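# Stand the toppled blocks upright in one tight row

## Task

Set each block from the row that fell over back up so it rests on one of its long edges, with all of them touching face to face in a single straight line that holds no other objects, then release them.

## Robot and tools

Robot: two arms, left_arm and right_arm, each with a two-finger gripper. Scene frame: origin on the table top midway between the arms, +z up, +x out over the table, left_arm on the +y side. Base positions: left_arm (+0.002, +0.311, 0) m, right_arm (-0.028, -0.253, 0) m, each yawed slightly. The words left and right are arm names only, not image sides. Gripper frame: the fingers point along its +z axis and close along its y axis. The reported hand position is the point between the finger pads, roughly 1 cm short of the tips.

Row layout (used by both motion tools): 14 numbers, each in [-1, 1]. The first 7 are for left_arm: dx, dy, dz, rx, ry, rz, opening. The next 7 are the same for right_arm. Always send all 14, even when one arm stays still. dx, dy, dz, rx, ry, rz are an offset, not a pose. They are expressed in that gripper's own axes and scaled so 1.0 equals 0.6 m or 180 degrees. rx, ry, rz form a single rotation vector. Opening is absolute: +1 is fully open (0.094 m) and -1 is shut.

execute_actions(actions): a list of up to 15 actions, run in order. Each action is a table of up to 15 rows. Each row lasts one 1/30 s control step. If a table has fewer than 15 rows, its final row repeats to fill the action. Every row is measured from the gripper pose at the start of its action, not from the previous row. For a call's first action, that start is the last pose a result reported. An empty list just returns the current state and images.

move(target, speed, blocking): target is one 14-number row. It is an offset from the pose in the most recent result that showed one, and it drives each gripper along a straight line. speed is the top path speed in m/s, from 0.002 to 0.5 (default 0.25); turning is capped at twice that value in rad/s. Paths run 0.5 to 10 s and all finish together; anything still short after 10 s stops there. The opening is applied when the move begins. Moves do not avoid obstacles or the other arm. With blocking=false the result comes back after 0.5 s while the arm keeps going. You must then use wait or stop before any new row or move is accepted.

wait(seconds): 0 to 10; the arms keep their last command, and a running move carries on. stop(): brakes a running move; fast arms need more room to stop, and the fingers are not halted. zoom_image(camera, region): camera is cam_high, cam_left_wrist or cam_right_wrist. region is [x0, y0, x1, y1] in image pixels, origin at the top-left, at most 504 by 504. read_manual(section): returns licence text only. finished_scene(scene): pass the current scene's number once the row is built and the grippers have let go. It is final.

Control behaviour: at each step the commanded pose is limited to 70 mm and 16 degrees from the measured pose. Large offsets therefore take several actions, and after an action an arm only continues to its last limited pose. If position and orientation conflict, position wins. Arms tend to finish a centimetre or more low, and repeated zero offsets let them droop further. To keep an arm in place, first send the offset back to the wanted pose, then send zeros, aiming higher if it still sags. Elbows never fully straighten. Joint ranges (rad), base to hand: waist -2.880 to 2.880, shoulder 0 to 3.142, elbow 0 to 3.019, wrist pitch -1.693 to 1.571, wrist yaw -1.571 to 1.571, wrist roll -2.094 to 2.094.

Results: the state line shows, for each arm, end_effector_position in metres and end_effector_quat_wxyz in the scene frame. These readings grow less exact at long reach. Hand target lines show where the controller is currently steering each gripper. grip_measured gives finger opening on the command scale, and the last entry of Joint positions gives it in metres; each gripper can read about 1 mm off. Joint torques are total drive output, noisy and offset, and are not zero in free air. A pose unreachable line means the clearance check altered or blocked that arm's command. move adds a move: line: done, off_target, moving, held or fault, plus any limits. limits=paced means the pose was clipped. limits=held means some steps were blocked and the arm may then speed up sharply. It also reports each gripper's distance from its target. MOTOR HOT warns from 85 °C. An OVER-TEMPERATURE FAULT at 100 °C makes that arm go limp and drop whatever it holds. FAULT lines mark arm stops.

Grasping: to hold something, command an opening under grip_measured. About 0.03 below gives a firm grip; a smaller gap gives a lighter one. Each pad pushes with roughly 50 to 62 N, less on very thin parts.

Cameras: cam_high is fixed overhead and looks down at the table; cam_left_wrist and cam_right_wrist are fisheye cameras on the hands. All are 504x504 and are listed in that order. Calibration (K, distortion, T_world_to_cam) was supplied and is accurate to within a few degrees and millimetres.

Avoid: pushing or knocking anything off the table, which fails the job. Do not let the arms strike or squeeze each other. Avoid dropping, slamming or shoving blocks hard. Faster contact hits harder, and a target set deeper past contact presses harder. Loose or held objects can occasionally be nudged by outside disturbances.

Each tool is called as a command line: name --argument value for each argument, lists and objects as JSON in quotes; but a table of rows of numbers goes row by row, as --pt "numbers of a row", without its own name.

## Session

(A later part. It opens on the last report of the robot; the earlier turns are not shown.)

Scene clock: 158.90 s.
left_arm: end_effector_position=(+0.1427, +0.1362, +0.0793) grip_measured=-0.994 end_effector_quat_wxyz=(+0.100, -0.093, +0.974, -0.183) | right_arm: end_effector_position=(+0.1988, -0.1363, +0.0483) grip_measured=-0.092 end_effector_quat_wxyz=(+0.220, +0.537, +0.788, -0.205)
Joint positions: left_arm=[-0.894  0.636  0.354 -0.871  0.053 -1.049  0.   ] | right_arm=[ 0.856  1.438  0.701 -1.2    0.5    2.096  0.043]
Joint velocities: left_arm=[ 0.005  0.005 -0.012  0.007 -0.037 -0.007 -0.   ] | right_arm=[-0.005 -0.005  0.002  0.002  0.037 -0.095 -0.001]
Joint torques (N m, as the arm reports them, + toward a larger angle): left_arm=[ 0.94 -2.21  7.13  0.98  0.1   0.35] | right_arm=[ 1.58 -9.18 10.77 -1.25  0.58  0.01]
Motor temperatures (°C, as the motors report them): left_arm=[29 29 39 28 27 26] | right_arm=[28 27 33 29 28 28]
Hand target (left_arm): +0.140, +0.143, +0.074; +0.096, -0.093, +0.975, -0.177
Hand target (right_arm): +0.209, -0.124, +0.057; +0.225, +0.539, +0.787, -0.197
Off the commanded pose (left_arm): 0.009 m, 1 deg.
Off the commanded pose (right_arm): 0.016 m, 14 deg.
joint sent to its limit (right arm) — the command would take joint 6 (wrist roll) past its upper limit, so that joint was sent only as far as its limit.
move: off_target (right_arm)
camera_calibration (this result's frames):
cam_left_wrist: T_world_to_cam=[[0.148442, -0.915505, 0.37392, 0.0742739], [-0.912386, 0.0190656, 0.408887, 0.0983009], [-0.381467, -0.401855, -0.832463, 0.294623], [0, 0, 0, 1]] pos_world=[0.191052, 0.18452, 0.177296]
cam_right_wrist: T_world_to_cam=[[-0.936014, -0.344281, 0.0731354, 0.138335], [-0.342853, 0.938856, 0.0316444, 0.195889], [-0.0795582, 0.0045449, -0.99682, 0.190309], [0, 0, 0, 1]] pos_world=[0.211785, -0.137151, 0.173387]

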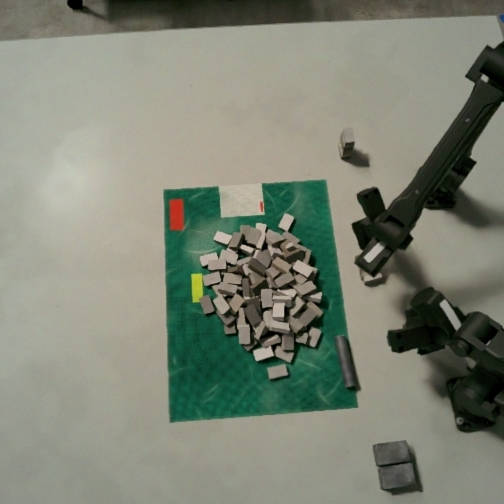

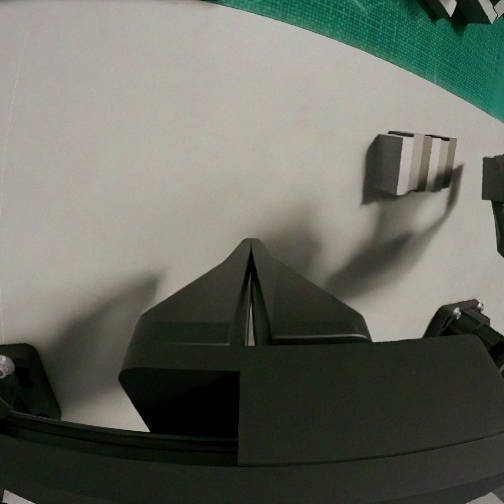

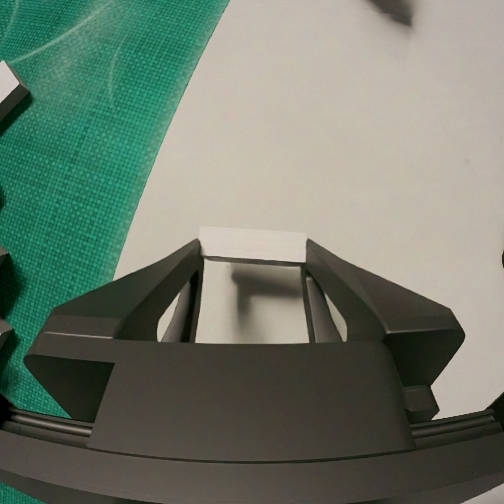

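move --target '[0,0,0,0,0,0,-1, 0.027,0.02,0.038,0,0,0,-0.3]' --speed 0.03

move --target '[0,0,0,0,0,0,-1, 0,0,0,0,0,0,0.4]'

move --target '[0,0,0,0,0,0,-1, -0.09,0,-0.03,0,0.25,0,-0.47]' --speed 0.1

Scene clock: 165.13 s.
left_arm: end_effector_position=(+0.1427, +0.1362, +0.0793) grip_measured=-0.994 end_effector_quat_wxyz=(+0.100, -0.092, +0.974, -0.183) | right_arm: end_effector_position=(+0.2052, -0.1300, +0.0282) grip_measured=-0.092 end_effector_quat_wxyz=(+0.221, +0.538, +0.788, -0.202)
Joint positions: left_arm=[-0.894  0.636  0.354 -0.871  0.053 -1.047  0.   ] | right_arm=[ 0.855  1.503  0.701 -1.129  0.501  2.096  0.043]
Joint velocities: left_arm=[ 0.005 -0.015 -0.002 -0.007  0.022 -0.051  0.001] | right_arm=[ 0.005 -0.005 -0.007 -0.002 -0.037  0.051  0.   ]
Joint torques (N m, as the arm reports them, + toward a larger angle): left_arm=[ 0.29 -0.89  8.14  1.54 -0.14  0.19] | right_arm=[ 0.93 -8.5   5.23  0.68  0.48 -0.28]
Motor temperatures (°C, as the motors report them): left_arm=[29 29 40 28 27 26] | right_arm=[28 27 34 29 28 28]
Hand target (left_arm): +0.143, +0.136, +0.079; +0.100, -0.093, +0.974, -0.183
Hand target (right_arm): +0.207, -0.132, +0.019; +0.220, +0.537, +0.788, -0.205
Off the commanded pose (left_arm): 0.000 m, 0 deg.
Off the commanded pose (right_arm): 0.009 m, 0 deg.
move: done
camera_calibration (this result's frames):
cam_left_wrist: T_world_to_cam=[[0.147341, -0.915757, 0.373738, 0.0744798], [-0.912524, 0.0199123, 0.408539, 0.0982328], [-0.381564, -0.40124, -0.832716, 0.294573], [0, 0, 0, 1]] pos_world=[0.191064, 0.184444, 0.177328]
cam_right_wrist: T_world_to_cam=[[-0.936356, -0.344561, 0.0671927, 0.148125], [-0.34304, 0.938728, 0.0333622, 0.192823], [-0.074571, 0.00818907, -0.997182, 0.170187], [0, 0, 0, 1]] pos_world=[0.217535, -0.131364, 0.153322]

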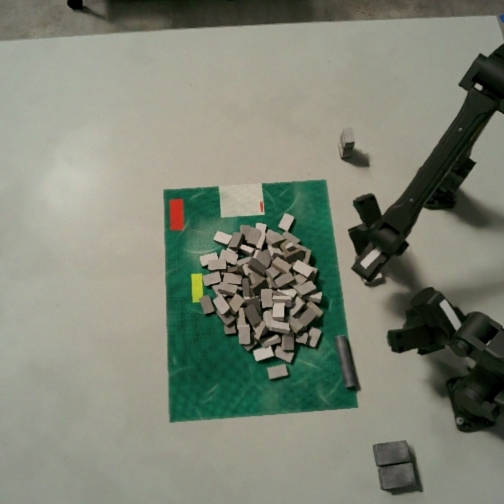

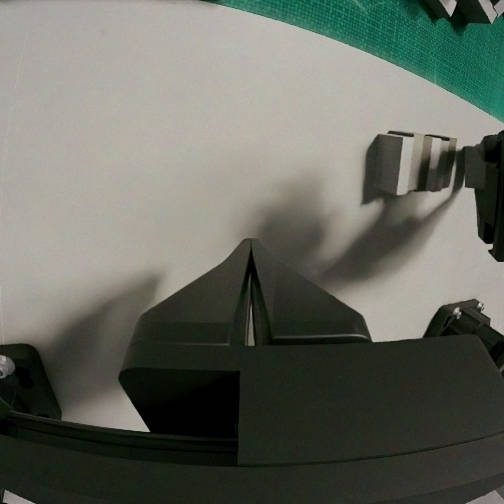

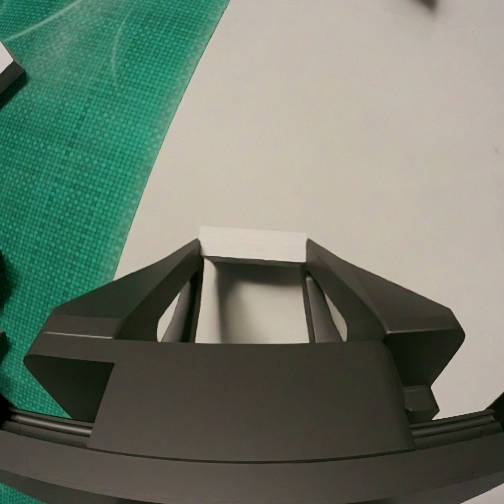

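Scene clock: 165.63 s.
left_arm: end_effector_position=(+0.1427, +0.1362, +0.0793) grip_measured=-0.994 end_effector_quat_wxyz=(+0.100, -0.092, +0.974, -0.183) | right_arm: end_effector_position=(+0.2052, -0.1300, +0.0282) grip_measured=+0.397 end_effector_quat_wxyz=(+0.221, +0.538, +0.788, -0.202)
Joint positions: left_arm=[-0.894  0.636  0.354 -0.871  0.053 -1.047  0.   ] | right_arm=[ 0.855  1.503  0.701 -1.129  0.501  2.096  0.066]
Joint velocities: left_arm=[-0.005  0.005 -0.012  0.002  0.051  0.022  0.001] | right_arm=[-0.005 -0.015  0.002 -0.007 -0.125 -0.051  0.   ]
Joint torques (N m, as the arm reports them, + toward a larger angle): left_arm=[ 0.04 -1.19  8.2   1.58 -0.13  0.23] | right_arm=[  1.14 -10.23   6.11  -0.2    0.35  -0.12]
Motor temperatures (°C, as the motors report them): left_arm=[29 29 40 28 27 26] | right_arm=[28 27 34 29 28 28]
Hand target (left_arm): +0.143, +0.136, +0.079; +0.100, -0.092, +0.974, -0.183
Hand target (right_arm): +0.205, -0.130, +0.028; +0.221, +0.538, +0.788, -0.202
Off the commanded pose (left_arm): 0.000 m, 0 deg.
Off the commanded pose (right_arm): 0.000 m, 0 deg.
move: done
camera_calibration (this result's frames):
cam_left_wrist: T_world_to_cam=[[0.147341, -0.915757, 0.373738, 0.0744798], [-0.912524, 0.0199123, 0.408539, 0.0982328], [-0.381564, -0.40124, -0.832716, 0.294573], [0, 0, 0, 1]] pos_world=[0.191064, 0.184444, 0.177328]
cam_right_wrist: T_world_to_cam=[[-0.936356, -0.344561, 0.0671927, 0.148125], [-0.34304, 0.938728, 0.0333622, 0.192823], [-0.074571, 0.00818907, -0.997182, 0.170187], [0, 0, 0, 1]] pos_world=[0.217535, -0.131364, 0.153322]

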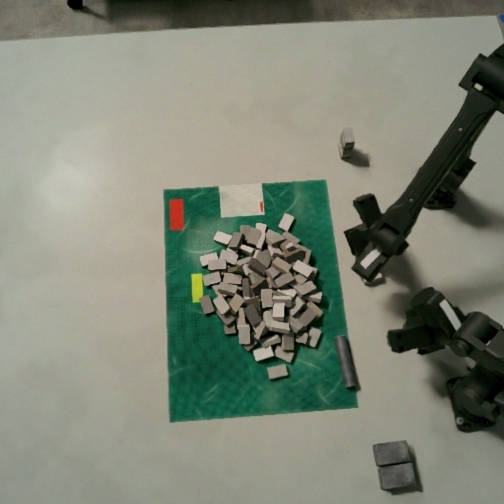

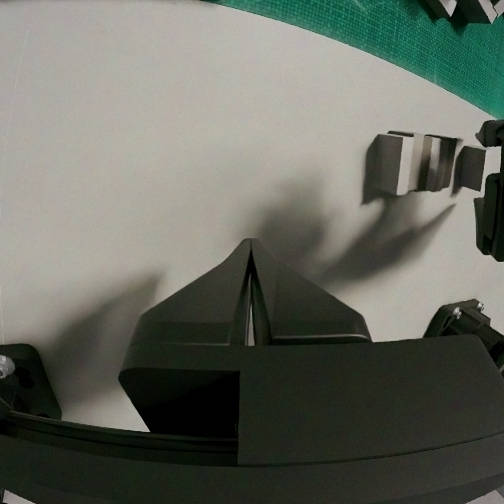

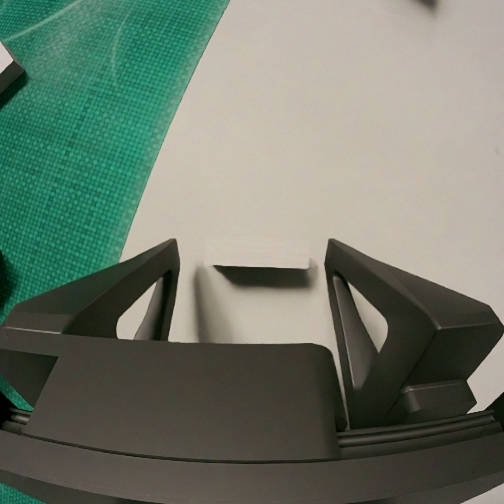

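Scene clock: 169.87 s.
left_arm: end_effector_position=(+0.1427, +0.1362, +0.0793) grip_measured=-0.994 end_effector_quat_wxyz=(+0.100, -0.092, +0.974, -0.183) | right_arm: end_effector_position=(+0.2136, -0.1636, +0.0631) grip_measured=-0.095 end_effector_quat_wxyz=(-0.108, +0.580, +0.807, +0.008)
Joint positions: left_arm=[-0.894  0.636  0.354 -0.871  0.053 -1.047  0.   ] | right_arm=[ 0.29   1.25   0.677 -1.129 -0.174  1.474  0.043]
Joint velocities: left_arm=[ 0.005 -0.005 -0.007  0.007  0.007 -0.066 -0.   ] | right_arm=[-0.015 -0.024 -0.002  0.017 -0.022 -0.066 -0.001]
Joint torques (N m, as the arm reports them, + toward a larger angle): left_arm=[ 0.02 -0.7   8.18  1.52 -0.17  0.21] | right_arm=[ 0.63 -9.67  9.77 -0.77 -0.19 -0.26]
Motor temperatures (°C, as the motors report them): left_arm=[29 29 40 28 27 26] | right_arm=[28 27 34 29 28 28]
Hand target (left_arm): +0.143, +0.136, +0.079; +0.100, -0.092, +0.974, -0.183
Hand target (right_arm): +0.219, -0.163, +0.072; -0.105, +0.576, +0.810, +0.015
Off the commanded pose (left_arm): 0.000 m, 0 deg.
Off the commanded pose (right_arm): 0.013 m, 2 deg.
move: off_target (right_arm)
camera_calibration (this result's frames):
cam_left_wrist: T_world_to_cam=[[0.147341, -0.915757, 0.373738, 0.0744798], [-0.912524, 0.0199123, 0.408539, 0.0982328], [-0.381564, -0.40124, -0.832716, 0.294573], [0, 0, 0, 1]] pos_world=[0.191064, 0.184444, 0.177328]
cam_right_wrist: T_world_to_cam=[[-0.941379, -0.322025, 0.100525, 0.144726], [-0.150658, 0.667932, 0.728813, 0.0967646], [-0.30184, 0.670945, -0.677293, 0.342717], [0, 0, 0, 1]] pos_world=[0.254266, -0.247971, 0.147048]

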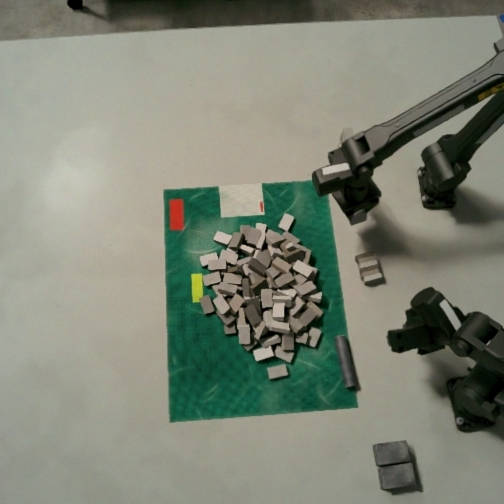

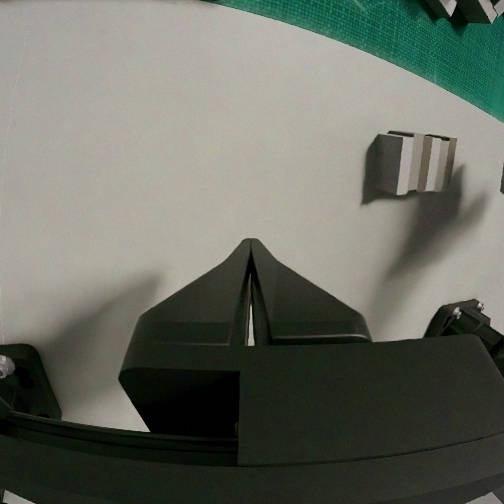

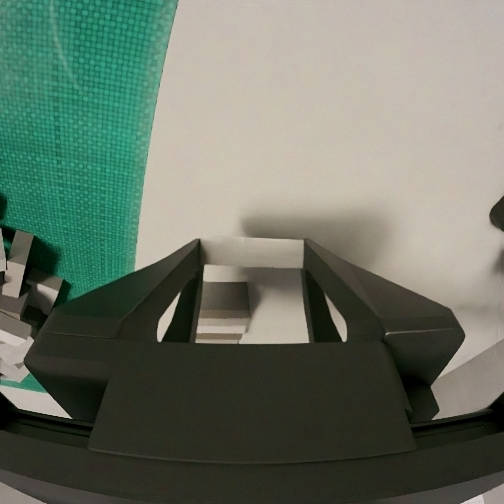

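move --target '[0,0,0,0,0,0,-1, 0.03,0,0,0,-0.255,0,-0.3]' --speed 0.1

Scene clock: 179.07 s.
left_arm: end_effector_position=(+0.1427, +0.1362, +0.0793) grip_measured=-0.994 end_effector_quat_wxyz=(+0.100, -0.092, +0.974, -0.183) | right_arm: end_effector_position=(+0.1983, -0.1568, +0.0586) grip_measured=-0.095 end_effector_quat_wxyz=(+0.217, +0.533, +0.787, -0.222)
Joint positions: left_arm=[-0.894  0.636  0.354 -0.871  0.053 -1.047  0.   ] | right_arm=[ 0.807  1.398  0.687 -1.239  0.518  2.048  0.043]
Joint velocities: left_arm=[ 0.005 -0.005 -0.022  0.007 -0.051 -0.066  0.   ] | right_arm=[-0.015 -0.015  0.002 -0.012  0.022 -0.051 -0.001]
Joint torques (N m, as the arm reports them, + toward a larger angle): left_arm=[-0.28 -0.91  8.11  1.47 -0.14  0.22] | right_arm=[ 1.76 -8.58 10.79 -1.3   0.57  0.09]
Motor temperatures (°C, as the motors report them): left_arm=[29 29 41 28 27 26] | right_arm=[28 27 34 29 28 28]
Hand target (left_arm): +0.143, +0.136, +0.079; +0.100, -0.092, +0.974, -0.183
Hand target (right_arm): +0.209, -0.145, +0.068; +0.223, +0.537, +0.785, -0.214
Off the commanded pose (left_arm): 0.000 m, 0 deg.
Off the commanded pose (right_arm): 0.016 m, 1 deg.
move: off_target (right_arm)
camera_calibration (this result's frames):
cam_left_wrist: T_world_to_cam=[[0.147341, -0.915757, 0.373738, 0.0744798], [-0.912524, 0.0199123, 0.408539, 0.0982328], [-0.381564, -0.40124, -0.832716, 0.294573], [0, 0, 0, 1]] pos_world=[0.191064, 0.184444, 0.177328]
cam_right_wrist: T_world_to_cam=[[-0.934942, -0.338971, 0.104794, 0.128751], [-0.339275, 0.94056, 0.0154564, 0.215169], [-0.103804, -0.021103, -0.994374, 0.201285], [0, 0, 0, 1]] pos_world=[0.214271, -0.154488, 0.183335]

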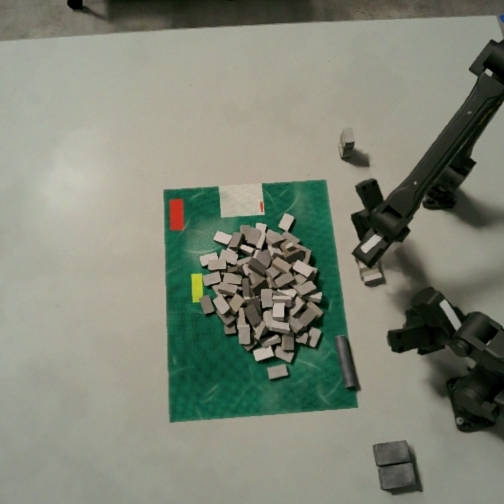

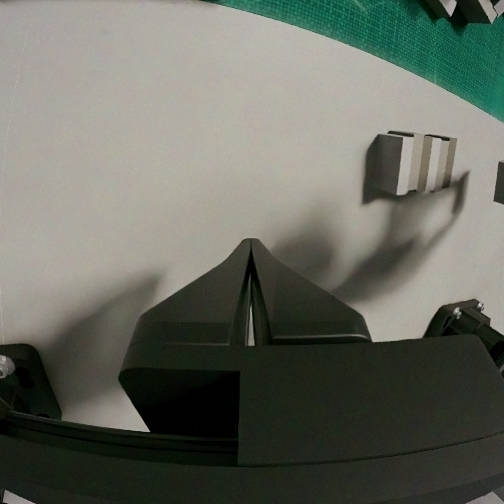

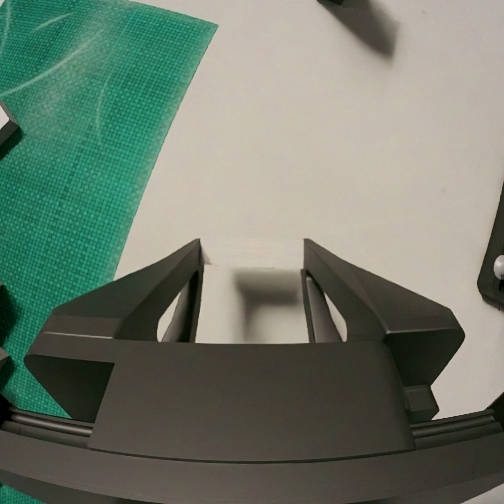

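move --target '[0,0,0,0,0,0,-1, 0.033,0.035,0.046,0,0,0,-0.3]' --speed 0.03

move --target '[0,0,0,0,0,0,-1, 0,0,0,0,0,0,0.4]'

move --target '[0,0,0,0,0,0,-1, -0.09,0,-0.03,0,0.25,0,0.4]' --speed 0.1

Scene clock: 191.13 s.
left_arm: end_effector_position=(+0.1427, +0.1362, +0.0793) grip_measured=-0.994 end_effector_quat_wxyz=(+0.100, -0.092, +0.974, -0.183) | right_arm: end_effector_position=(+0.2092, -0.1505, +0.0284) grip_measured=-0.095 end_effector_quat_wxyz=(+0.217, +0.533, +0.787, -0.222)
Joint positions: left_arm=[-0.894  0.636  0.354 -0.871  0.053 -1.047  0.   ] | right_arm=[ 0.797  1.5    0.687 -1.134  0.522  2.039  0.043]
Joint velocities: left_arm=[-0.005 -0.005 -0.002 -0.007  0.022 -0.022 -0.001] | right_arm=[-0.005 -0.005 -0.002  0.012  0.007 -0.095 -0.001]
Joint torques (N m, as the arm reports them, + toward a larger angle): left_arm=[ 0.12 -1.19  8.17  1.51 -0.14  0.23] | right_arm=[ 0.   -8.84  5.99  0.66  0.52 -0.21]
Motor temperatures (°C, as the motors report them): left_arm=[29 29 41 28 27 26] | right_arm=[28 27 35 29 28 28]
Hand target (left_arm): +0.143, +0.136, +0.079; +0.100, -0.092, +0.974, -0.183
Hand target (right_arm): +0.214, -0.150, +0.022; +0.217, +0.533, +0.787, -0.222
Off the commanded pose (left_arm): 0.000 m, 0 deg.
Off the commanded pose (right_arm): 0.008 m, 0 deg.
move: done
camera_calibration (this result's frames):
cam_left_wrist: T_world_to_cam=[[0.147341, -0.915757, 0.373738, 0.0744798], [-0.912524, 0.0199123, 0.408539, 0.0982328], [-0.381564, -0.40124, -0.832716, 0.294573], [0, 0, 0, 1]] pos_world=[0.191064, 0.184444, 0.177328]
cam_right_wrist: T_world_to_cam=[[-0.93531, -0.337892, 0.104999, 0.144525], [-0.338288, 0.94093, 0.0145611, 0.213257], [-0.103717, -0.0219009, -0.994366, 0.172352], [0, 0, 0, 1]] pos_world=[0.225194, -0.148051, 0.153101]

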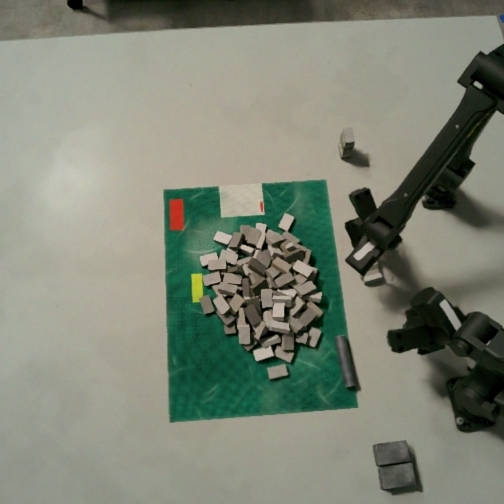

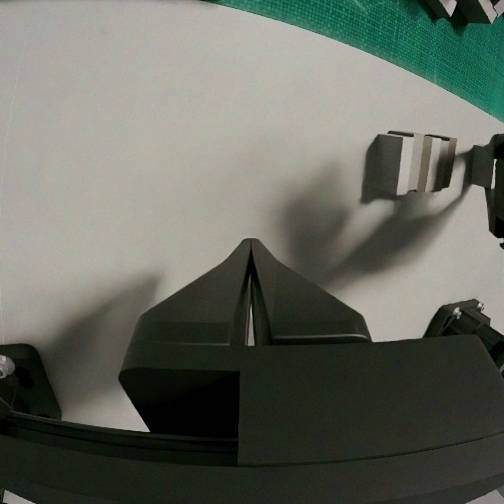

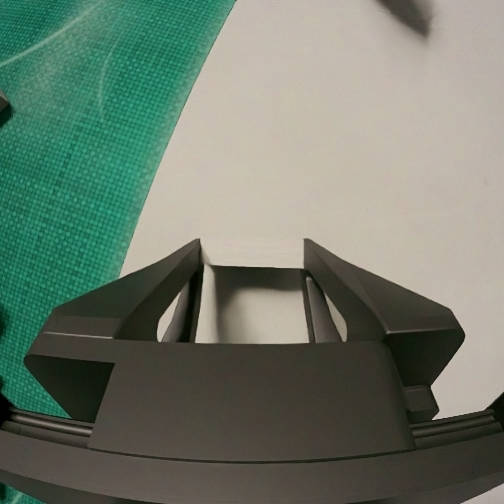

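Scene clock: 191.63 s.
left_arm: end_effector_position=(+0.1427, +0.1362, +0.0793) grip_measured=-0.994 end_effector_quat_wxyz=(+0.100, -0.092, +0.974, -0.183) | right_arm: end_effector_position=(+0.2092, -0.1505, +0.0285) grip_measured=+0.397 end_effector_quat_wxyz=(+0.217, +0.533, +0.787, -0.222)
Joint positions: left_arm=[-0.894  0.636  0.354 -0.871  0.053 -1.047  0.   ] | right_arm=[ 0.797  1.499  0.687 -1.134  0.522  2.039  0.066]
Joint velocities: left_arm=[ 0.005 -0.015  0.002  0.007 -0.007 -0.037 -0.001] | right_arm=[-0.005 -0.015  0.002  0.017 -0.007  0.022  0.   ]
Joint torques (N m, as the arm reports them, + toward a larger angle): left_arm=[-0.28 -0.51  8.12  1.46 -0.14  0.2 ] | right_arm=[  0.83 -10.93   6.15  -0.31   0.42  -0.11]
Motor temperatures (°C, as the motors report them): left_arm=[29 29 41 28 27 26] | right_arm=[28 27 35 29 28 28]
Hand target (left_arm): +0.143, +0.136, +0.079; +0.100, -0.092, +0.974, -0.183
Hand target (right_arm): +0.209, -0.150, +0.028; +0.217, +0.533, +0.787, -0.222
Off the commanded pose (left_arm): 0.000 m, 0 deg.
Off the commanded pose (right_arm): 0.000 m, 0 deg.
move: done
camera_calibration (this result's frames):
cam_left_wrist: T_world_to_cam=[[0.147341, -0.915757, 0.373738, 0.0744798], [-0.912524, 0.0199123, 0.408539, 0.0982328], [-0.381564, -0.40124, -0.832716, 0.294573], [0, 0, 0, 1]] pos_world=[0.191064, 0.184444, 0.177328]
cam_right_wrist: T_world_to_cam=[[-0.93531, -0.337892, 0.104999, 0.144476], [-0.338288, 0.94093, 0.0145611, 0.213271], [-0.103717, -0.0219009, -0.994366, 0.172464], [0, 0, 0, 1]] pos_world=[0.225164, -0.148078, 0.153217]

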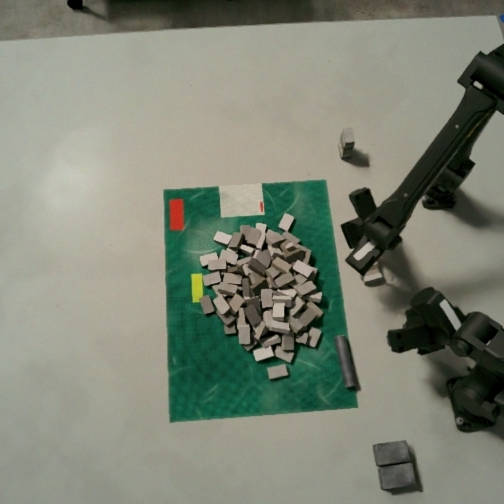

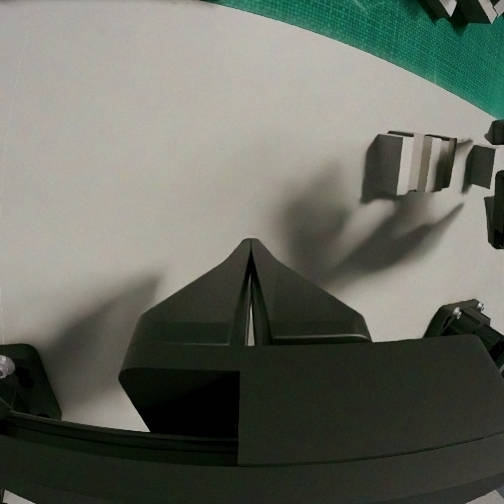

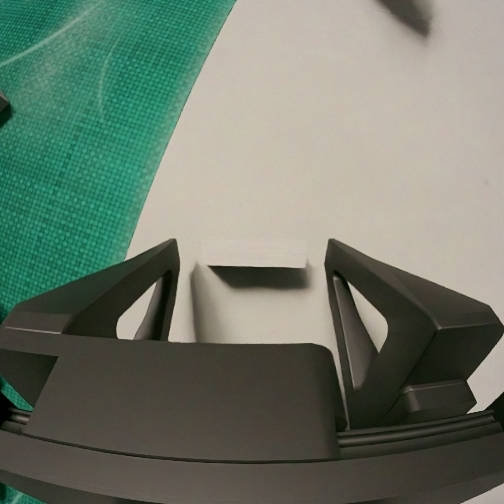

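Scene clock: 195.87 s.
left_arm: end_effector_position=(+0.1427, +0.1362, +0.0793) grip_measured=-0.994 end_effector_quat_wxyz=(+0.100, -0.092, +0.974, -0.183) | right_arm: end_effector_position=(+0.2105, -0.1838, +0.0605) grip_measured=+0.397 end_effector_quat_wxyz=(-0.116, +0.583, +0.804, -0.017)
Joint positions: left_arm=[-0.894  0.636  0.354 -0.871  0.053 -1.047  0.   ] | right_arm=[ 0.234  1.27   0.681 -1.168 -0.145  1.424  0.066]
Joint velocities: left_arm=[-0.005 -0.005 -0.002 -0.012 -0.022  0.007 -0.001] | right_arm=[-0.024 -0.005  0.002 -0.017  0.051 -0.11   0.   ]
Joint torques (N m, as the arm reports them, + toward a larger angle): left_arm=[ 0.23 -0.92  8.28  1.44 -0.15  0.22] | right_arm=[ 0.69 -9.14 11.5  -0.71 -0.12 -0.22]
Motor temperatures (°C, as the motors report them): left_arm=[29 29 42 28 27 26] | right_arm=[28 27 35 29 28 28]
Hand target (left_arm): +0.143, +0.136, +0.079; +0.100, -0.092, +0.974, -0.183
Hand target (right_arm): +0.224, -0.183, +0.073; -0.108, +0.579, +0.808, -0.005
Off the commanded pose (left_arm): 0.000 m, 0 deg.
Off the commanded pose (right_arm): 0.021 m, 3 deg.
move: off_target (right_arm)
camera_calibration (this result's frames):
cam_left_wrist: T_world_to_cam=[[0.147341, -0.915757, 0.373738, 0.0744798], [-0.912524, 0.0199123, 0.408539, 0.0982328], [-0.381564, -0.40124, -0.832716, 0.294573], [0, 0, 0, 1]] pos_world=[0.191064, 0.184444, 0.177328]
cam_right_wrist: T_world_to_cam=[[-0.937327, -0.31496, 0.149056, 0.133029], [-0.11869, 0.690777, 0.71326, 0.110174], [-0.327613, 0.650867, -0.684866, 0.355753], [0, 0, 0, 1]] pos_world=[0.254317, -0.265755, 0.145232]

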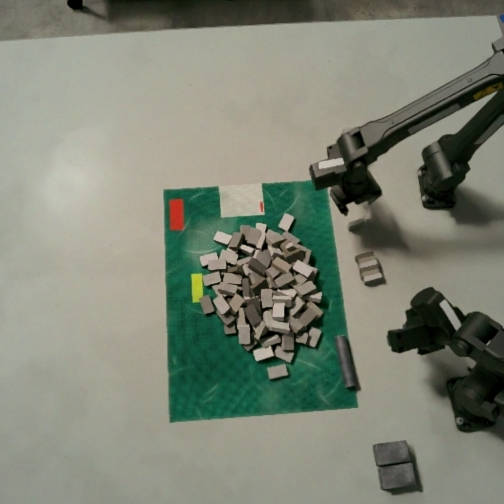

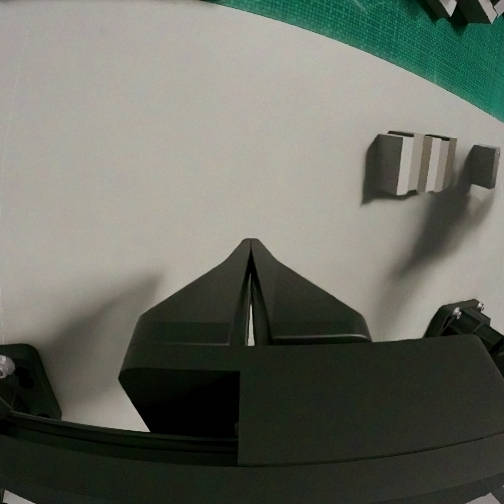

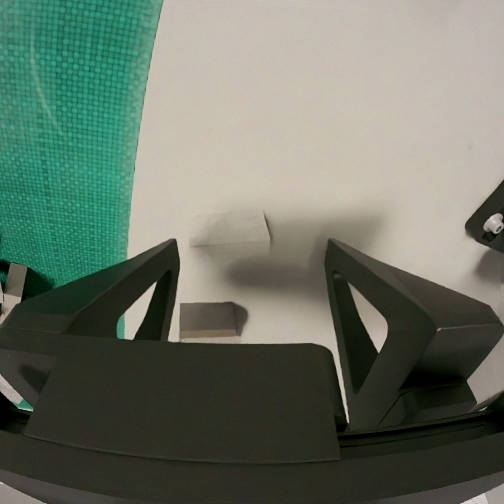

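move --target '[0.003,-0.162,0.19,0,0,0,-1, -0.008,0.02,0.087,-0.055,0,0.043,-0.47]' --speed 0.06

Scene clock: 208.40 s.
left_arm: end_effector_position=(+0.1749, +0.0267, +0.0081) grip_measured=-0.994 end_effector_quat_wxyz=(+0.097, -0.092, +0.976, -0.173) | right_arm: end_effector_position=(+0.2154, -0.1804, +0.0107) grip_measured=-0.467 end_effector_quat_wxyz=(-0.065, +0.643, +0.762, +0.043)
Joint positions: left_arm=[-1.081  1.271  0.458 -0.359 -0.027 -1.217  0.   ] | right_arm=[ 0.236  1.27   0.529 -0.844 -0.155  1.587  0.025]
Joint velocities: left_arm=[ 0.005 -0.015 -0.002 -0.002 -0.037  0.022 -0.001] | right_arm=[-0.005 -0.005 -0.022  0.002 -0.022  0.066  0.001]
Joint torques (N m, as the arm reports them, + toward a larger angle): left_arm=[-0.95 -5.88  8.5   2.22 -0.42  0.13] | right_arm=[ 2.17 -8.03  5.9   1.06 -0.05 -0.05]
Motor temperatures (°C, as the motors report them): left_arm=[29 29 42 28 27 26] | right_arm=[28 27 36 29 28 28]
Hand target (left_arm): +0.180, +0.010, +0.013; +0.101, -0.092, +0.974, -0.183
Hand target (right_arm): +0.213, -0.178, +0.007; -0.064, +0.644, +0.761, +0.046
Off the commanded pose (left_arm): 0.020 m, 1 deg.
Off the commanded pose (right_arm): 0.005 m, 0 deg.
move: off_target (left_arm)
camera_calibration (this result's frames):
cam_left_wrist: T_world_to_cam=[[0.150064, -0.923411, 0.35326, -0.00413521], [-0.909311, 0.0113578, 0.415962, 0.158494], [-0.388116, -0.383644, -0.837964, 0.204357], [0, 0, 0, 1]] pos_world=[0.224055, 0.0727815, 0.106777]
cam_right_wrist: T_world_to_cam=[[-0.986575, -0.163256, 0.00414218, 0.185671], [-0.111822, 0.693808, 0.711426, 0.142947], [-0.119018, 0.701412, -0.702749, 0.285437], [0, 0, 0, 1]] pos_world=[0.233135, -0.269075, 0.0981257]

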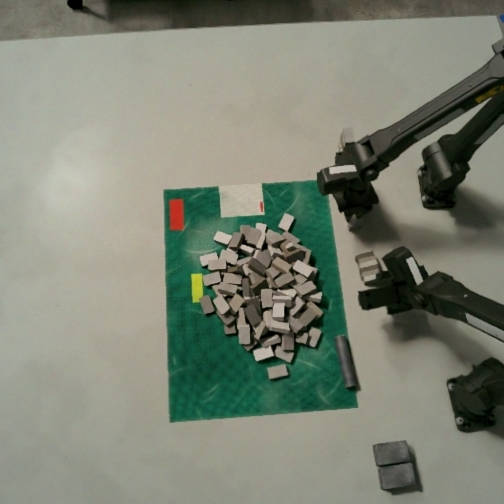

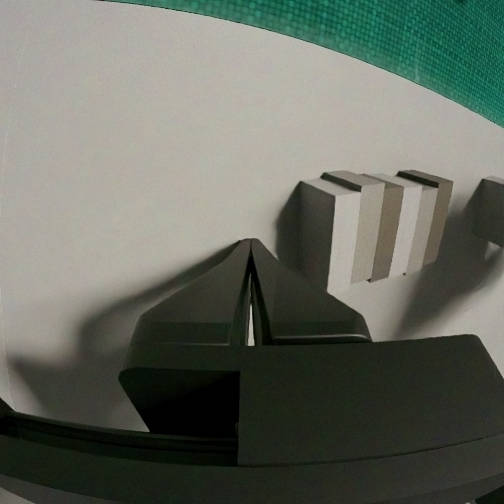

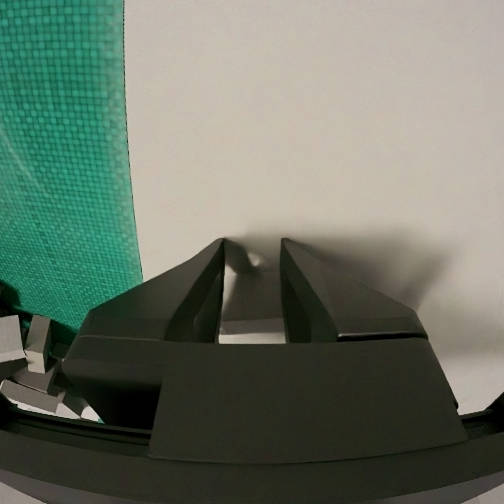

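move --target '[0,0,0,0,0,0,-1, 0.205,0.015,0.028,0,0,0,-0.47]' --speed 0.03

Scene clock: 215.53 s.
left_arm: end_effector_position=(+0.1749, +0.0267, +0.0081) grip_measured=-0.994 end_effector_quat_wxyz=(+0.097, -0.092, +0.976, -0.173) | right_arm: end_effector_position=(+0.1882, -0.0786, +0.0106) grip_measured=-0.467 end_effector_quat_wxyz=(-0.057, +0.651, +0.756, +0.022)
Joint positions: left_arm=[-1.081  1.271  0.458 -0.359 -0.027 -1.218  0.   ] | right_arm=[ 0.654  1.318  0.573 -0.812 -0.122  2.026  0.025]
Joint velocities: left_arm=[-0.015 -0.005  0.002  0.012 -0.022  0.037  0.   ] | right_arm=[-0.005 -0.005  0.007 -0.017  0.022 -0.051 -0.   ]
Joint torques (N m, as the arm reports them, + toward a larger angle): left_arm=[-0.07 -9.08  6.07  1.46 -0.22  0.22] | right_arm=[ 3.37 -6.98 10.78  1.65 -0.46 -0.02]
Motor temperatures (°C, as the motors report them): left_arm=[29 29 42 28 27 26] | right_arm=[28 27 35 29 28 28]
Hand target (left_arm): +0.175, +0.027, +0.008; +0.097, -0.092, +0.976, -0.173
Hand target (right_arm): +0.202, -0.057, +0.015; -0.060, +0.644, +0.762, +0.044
Off the commanded pose (left_arm): 0.000 m, 0 deg.
Off the commanded pose (right_arm): 0.027 m, 3 deg.
move: off_target (right_arm)
camera_calibration (this result's frames):
cam_left_wrist: T_world_to_cam=[[0.150799, -0.923246, 0.353379, -0.00426917], [-0.909218, 0.0107886, 0.416181, 0.158491], [-0.38805, -0.384058, -0.837805, 0.204355], [0, 0, 0, 1]] pos_world=[0.224046, 0.0728327, 0.106757]
cam_right_wrist: T_world_to_cam=[[-0.988874, -0.145972, 0.0286271, 0.176986], [-0.0872598, 0.725098, 0.683095, 0.067487], [-0.12047, 0.672997, -0.729769, 0.20902], [0, 0, 0, 1]] pos_world=[0.206087, -0.16377, 0.10137]

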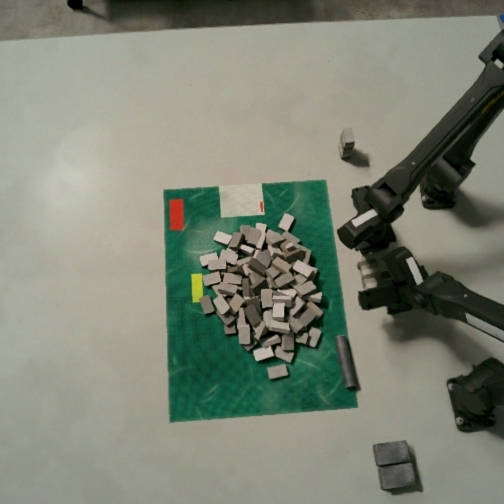

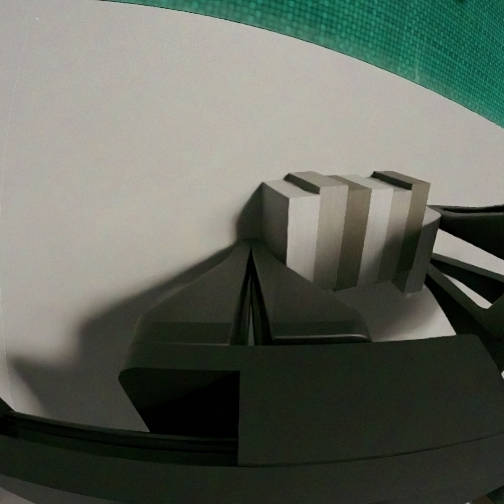

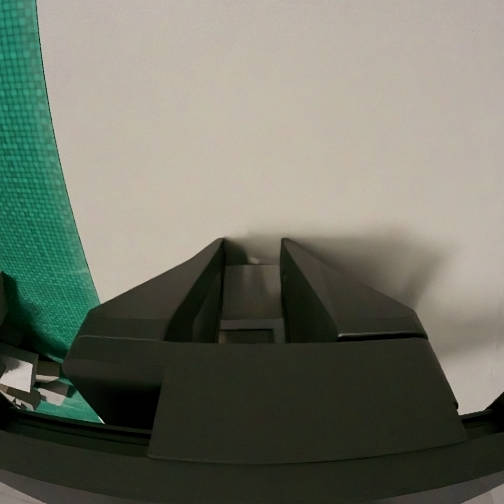

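move --target '[0,0.17,-0.15,0,0,0,-1, -0.025,0.02,-0.01,0,0.12,0,1]' --speed 0.08

move --target '[0,0,0,0,0,0,-1, 0.06,0.01,0.03,0,0,0,1]' --speed 0.04

Scene clock: 225.67 s.
left_arm: end_effector_position=(+0.1436, +0.1420, +0.0593) grip_measured=-0.994 end_effector_quat_wxyz=(+0.100, -0.093, +0.974, -0.180) | right_arm: end_effector_position=(+0.2044, -0.0897, +0.0199) grip_measured=+1.000 end_effector_quat_wxyz=(-0.201, +0.637, +0.730, +0.142)
Joint positions: left_arm=[-0.869  0.656  0.306 -0.81   0.059 -1.026  0.   ] | right_arm=[ 0.372  1.314  0.532 -0.745 -0.495  1.767  0.094]
Joint velocities: left_arm=[-0.005  0.005 -0.007  0.007 -0.022 -0.051 -0.001] | right_arm=[-0.005  0.005  0.012 -0.002  0.022 -0.037  0.   ]
Joint torques (N m, as the arm reports them, + toward a larger angle): left_arm=[ 1.2  -1.03  7.08  0.85  0.07  0.39] | right_arm=[ 1.22 -6.89  5.8   1.26 -0.24 -0.15]
Motor temperatures (°C, as the motors report them): left_arm=[29 29 41 28 27 26] | right_arm=[28 27 36 29 28 28]
Hand target (left_arm): +0.141, +0.149, +0.054; +0.096, -0.092, +0.976, -0.173
Hand target (right_arm): +0.202, -0.092, +0.014; -0.203, +0.635, +0.731, +0.141
Off the commanded pose (left_arm): 0.009 m, 1 deg.
Off the commanded pose (right_arm): 0.006 m, 0 deg.
move: done
camera_calibration (this result's frames):
cam_left_wrist: T_world_to_cam=[[0.150362, -0.917499, 0.368222, 0.0871916], [-0.912243, 0.0147978, 0.409383, 0.107786], [-0.381057, -0.397464, -0.834756, 0.280066], [0, 0, 0, 1]] pos_world=[0.191937, 0.189719, 0.157555]
cam_right_wrist: T_world_to_cam=[[-0.989563, -0.138655, 0.0392473, 0.191742], [-0.0238779, 0.426363, 0.904237, 0.0264349], [-0.142111, 0.893862, -0.425224, 0.243451], [0, 0, 0, 1]] pos_world=[0.224969, -0.202296, 0.0720922]

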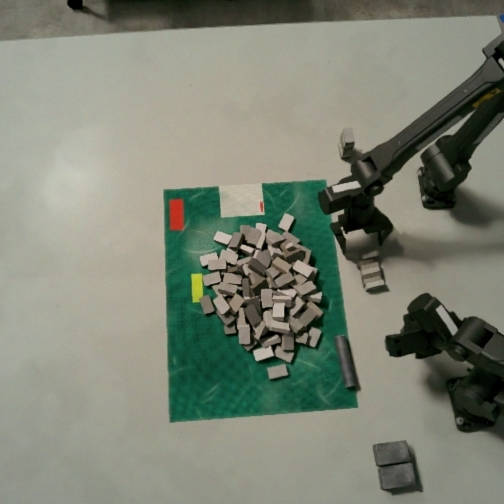

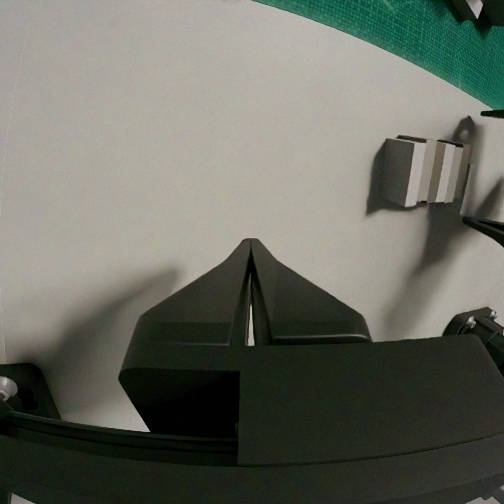

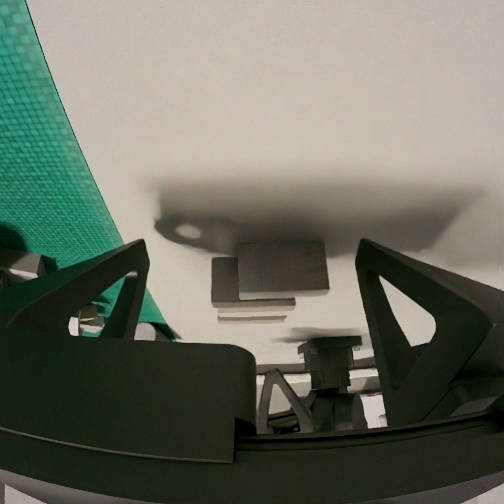

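Scene clock: 226.97 s.
left_arm: end_effector_position=(+0.1436, +0.1420, +0.0593) grip_measured=-0.994 end_effector_quat_wxyz=(+0.100, -0.093, +0.974, -0.180) | right_arm: end_effector_position=(+0.1918, -0.0569, +0.0179) grip_measured=+1.000 end_effector_quat_wxyz=(-0.205, +0.637, +0.731, +0.132)
Joint positions: left_arm=[-0.869  0.656  0.306 -0.81   0.059 -1.026  0.   ] | right_arm=[ 0.504  1.321  0.532 -0.691 -0.485  1.91   0.094]
Joint velocities: left_arm=[ 0.015 -0.005 -0.002  0.012  0.007  0.051 -0.   ] | right_arm=[-0.005 -0.005 -0.007  0.017 -0.007 -0.037  0.   ]
Joint torques (N m, as the arm reports them, + toward a larger angle): left_arm=[-0.1  -0.97  7.94  1.59 -0.15  0.22] | right_arm=[ 1.1  -7.52  9.37  1.15 -0.1  -0.01]
Motor temperatures (°C, as the motors report them): left_arm=[29 29 41 28 27 26] | right_arm=[28 27 36 29 28 28]
Hand target (left_arm): +0.144, +0.142, +0.059; +0.100, -0.093, +0.974, -0.180
Hand target (right_arm): +0.204, -0.049, +0.022; -0.200, +0.638, +0.730, +0.142
Off the commanded pose (left_arm): 0.000 m, 0 deg.
Off the commanded pose (right_arm): 0.015 m, 1 deg.
move: off_target (right_arm)
camera_calibration (this result's frames):
cam_left_wrist: T_world_to_cam=[[0.150362, -0.917499, 0.368222, 0.0871916], [-0.912243, 0.0147978, 0.409383, 0.107786], [-0.381057, -0.397464, -0.834756, 0.280066], [0, 0, 0, 1]] pos_world=[0.191937, 0.189719, 0.157555]
cam_right_wrist: T_world_to_cam=[[-0.987844, -0.143851, 0.0589226, 0.182929], [-0.00967032, 0.435176, 0.900293, 0.0118055], [-0.15515, 0.888779, -0.431277, 0.213804], [0, 0, 0, 1]] pos_world=[0.213991, -0.168848, 0.0708019]

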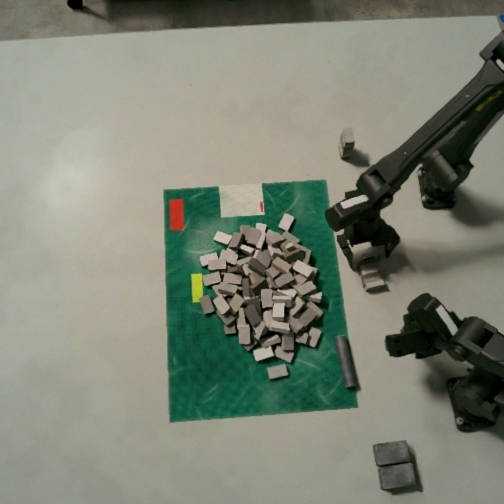

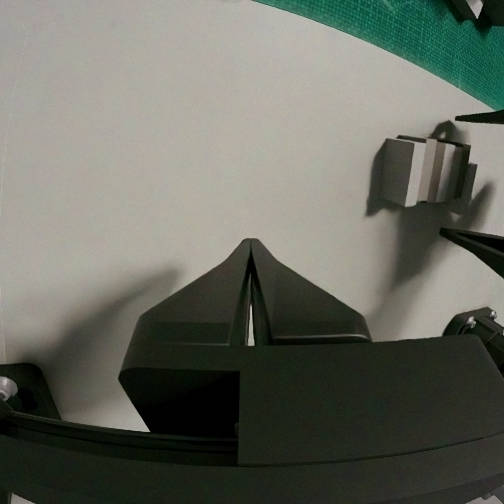

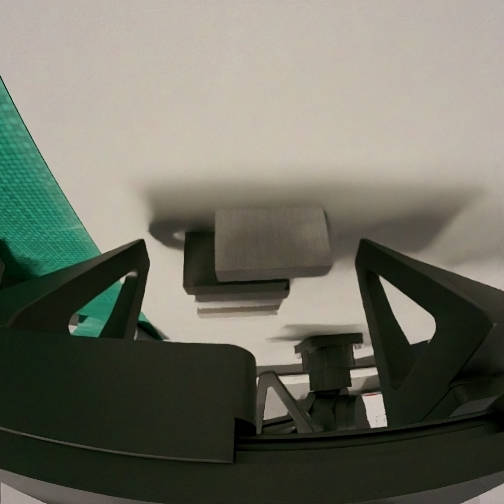

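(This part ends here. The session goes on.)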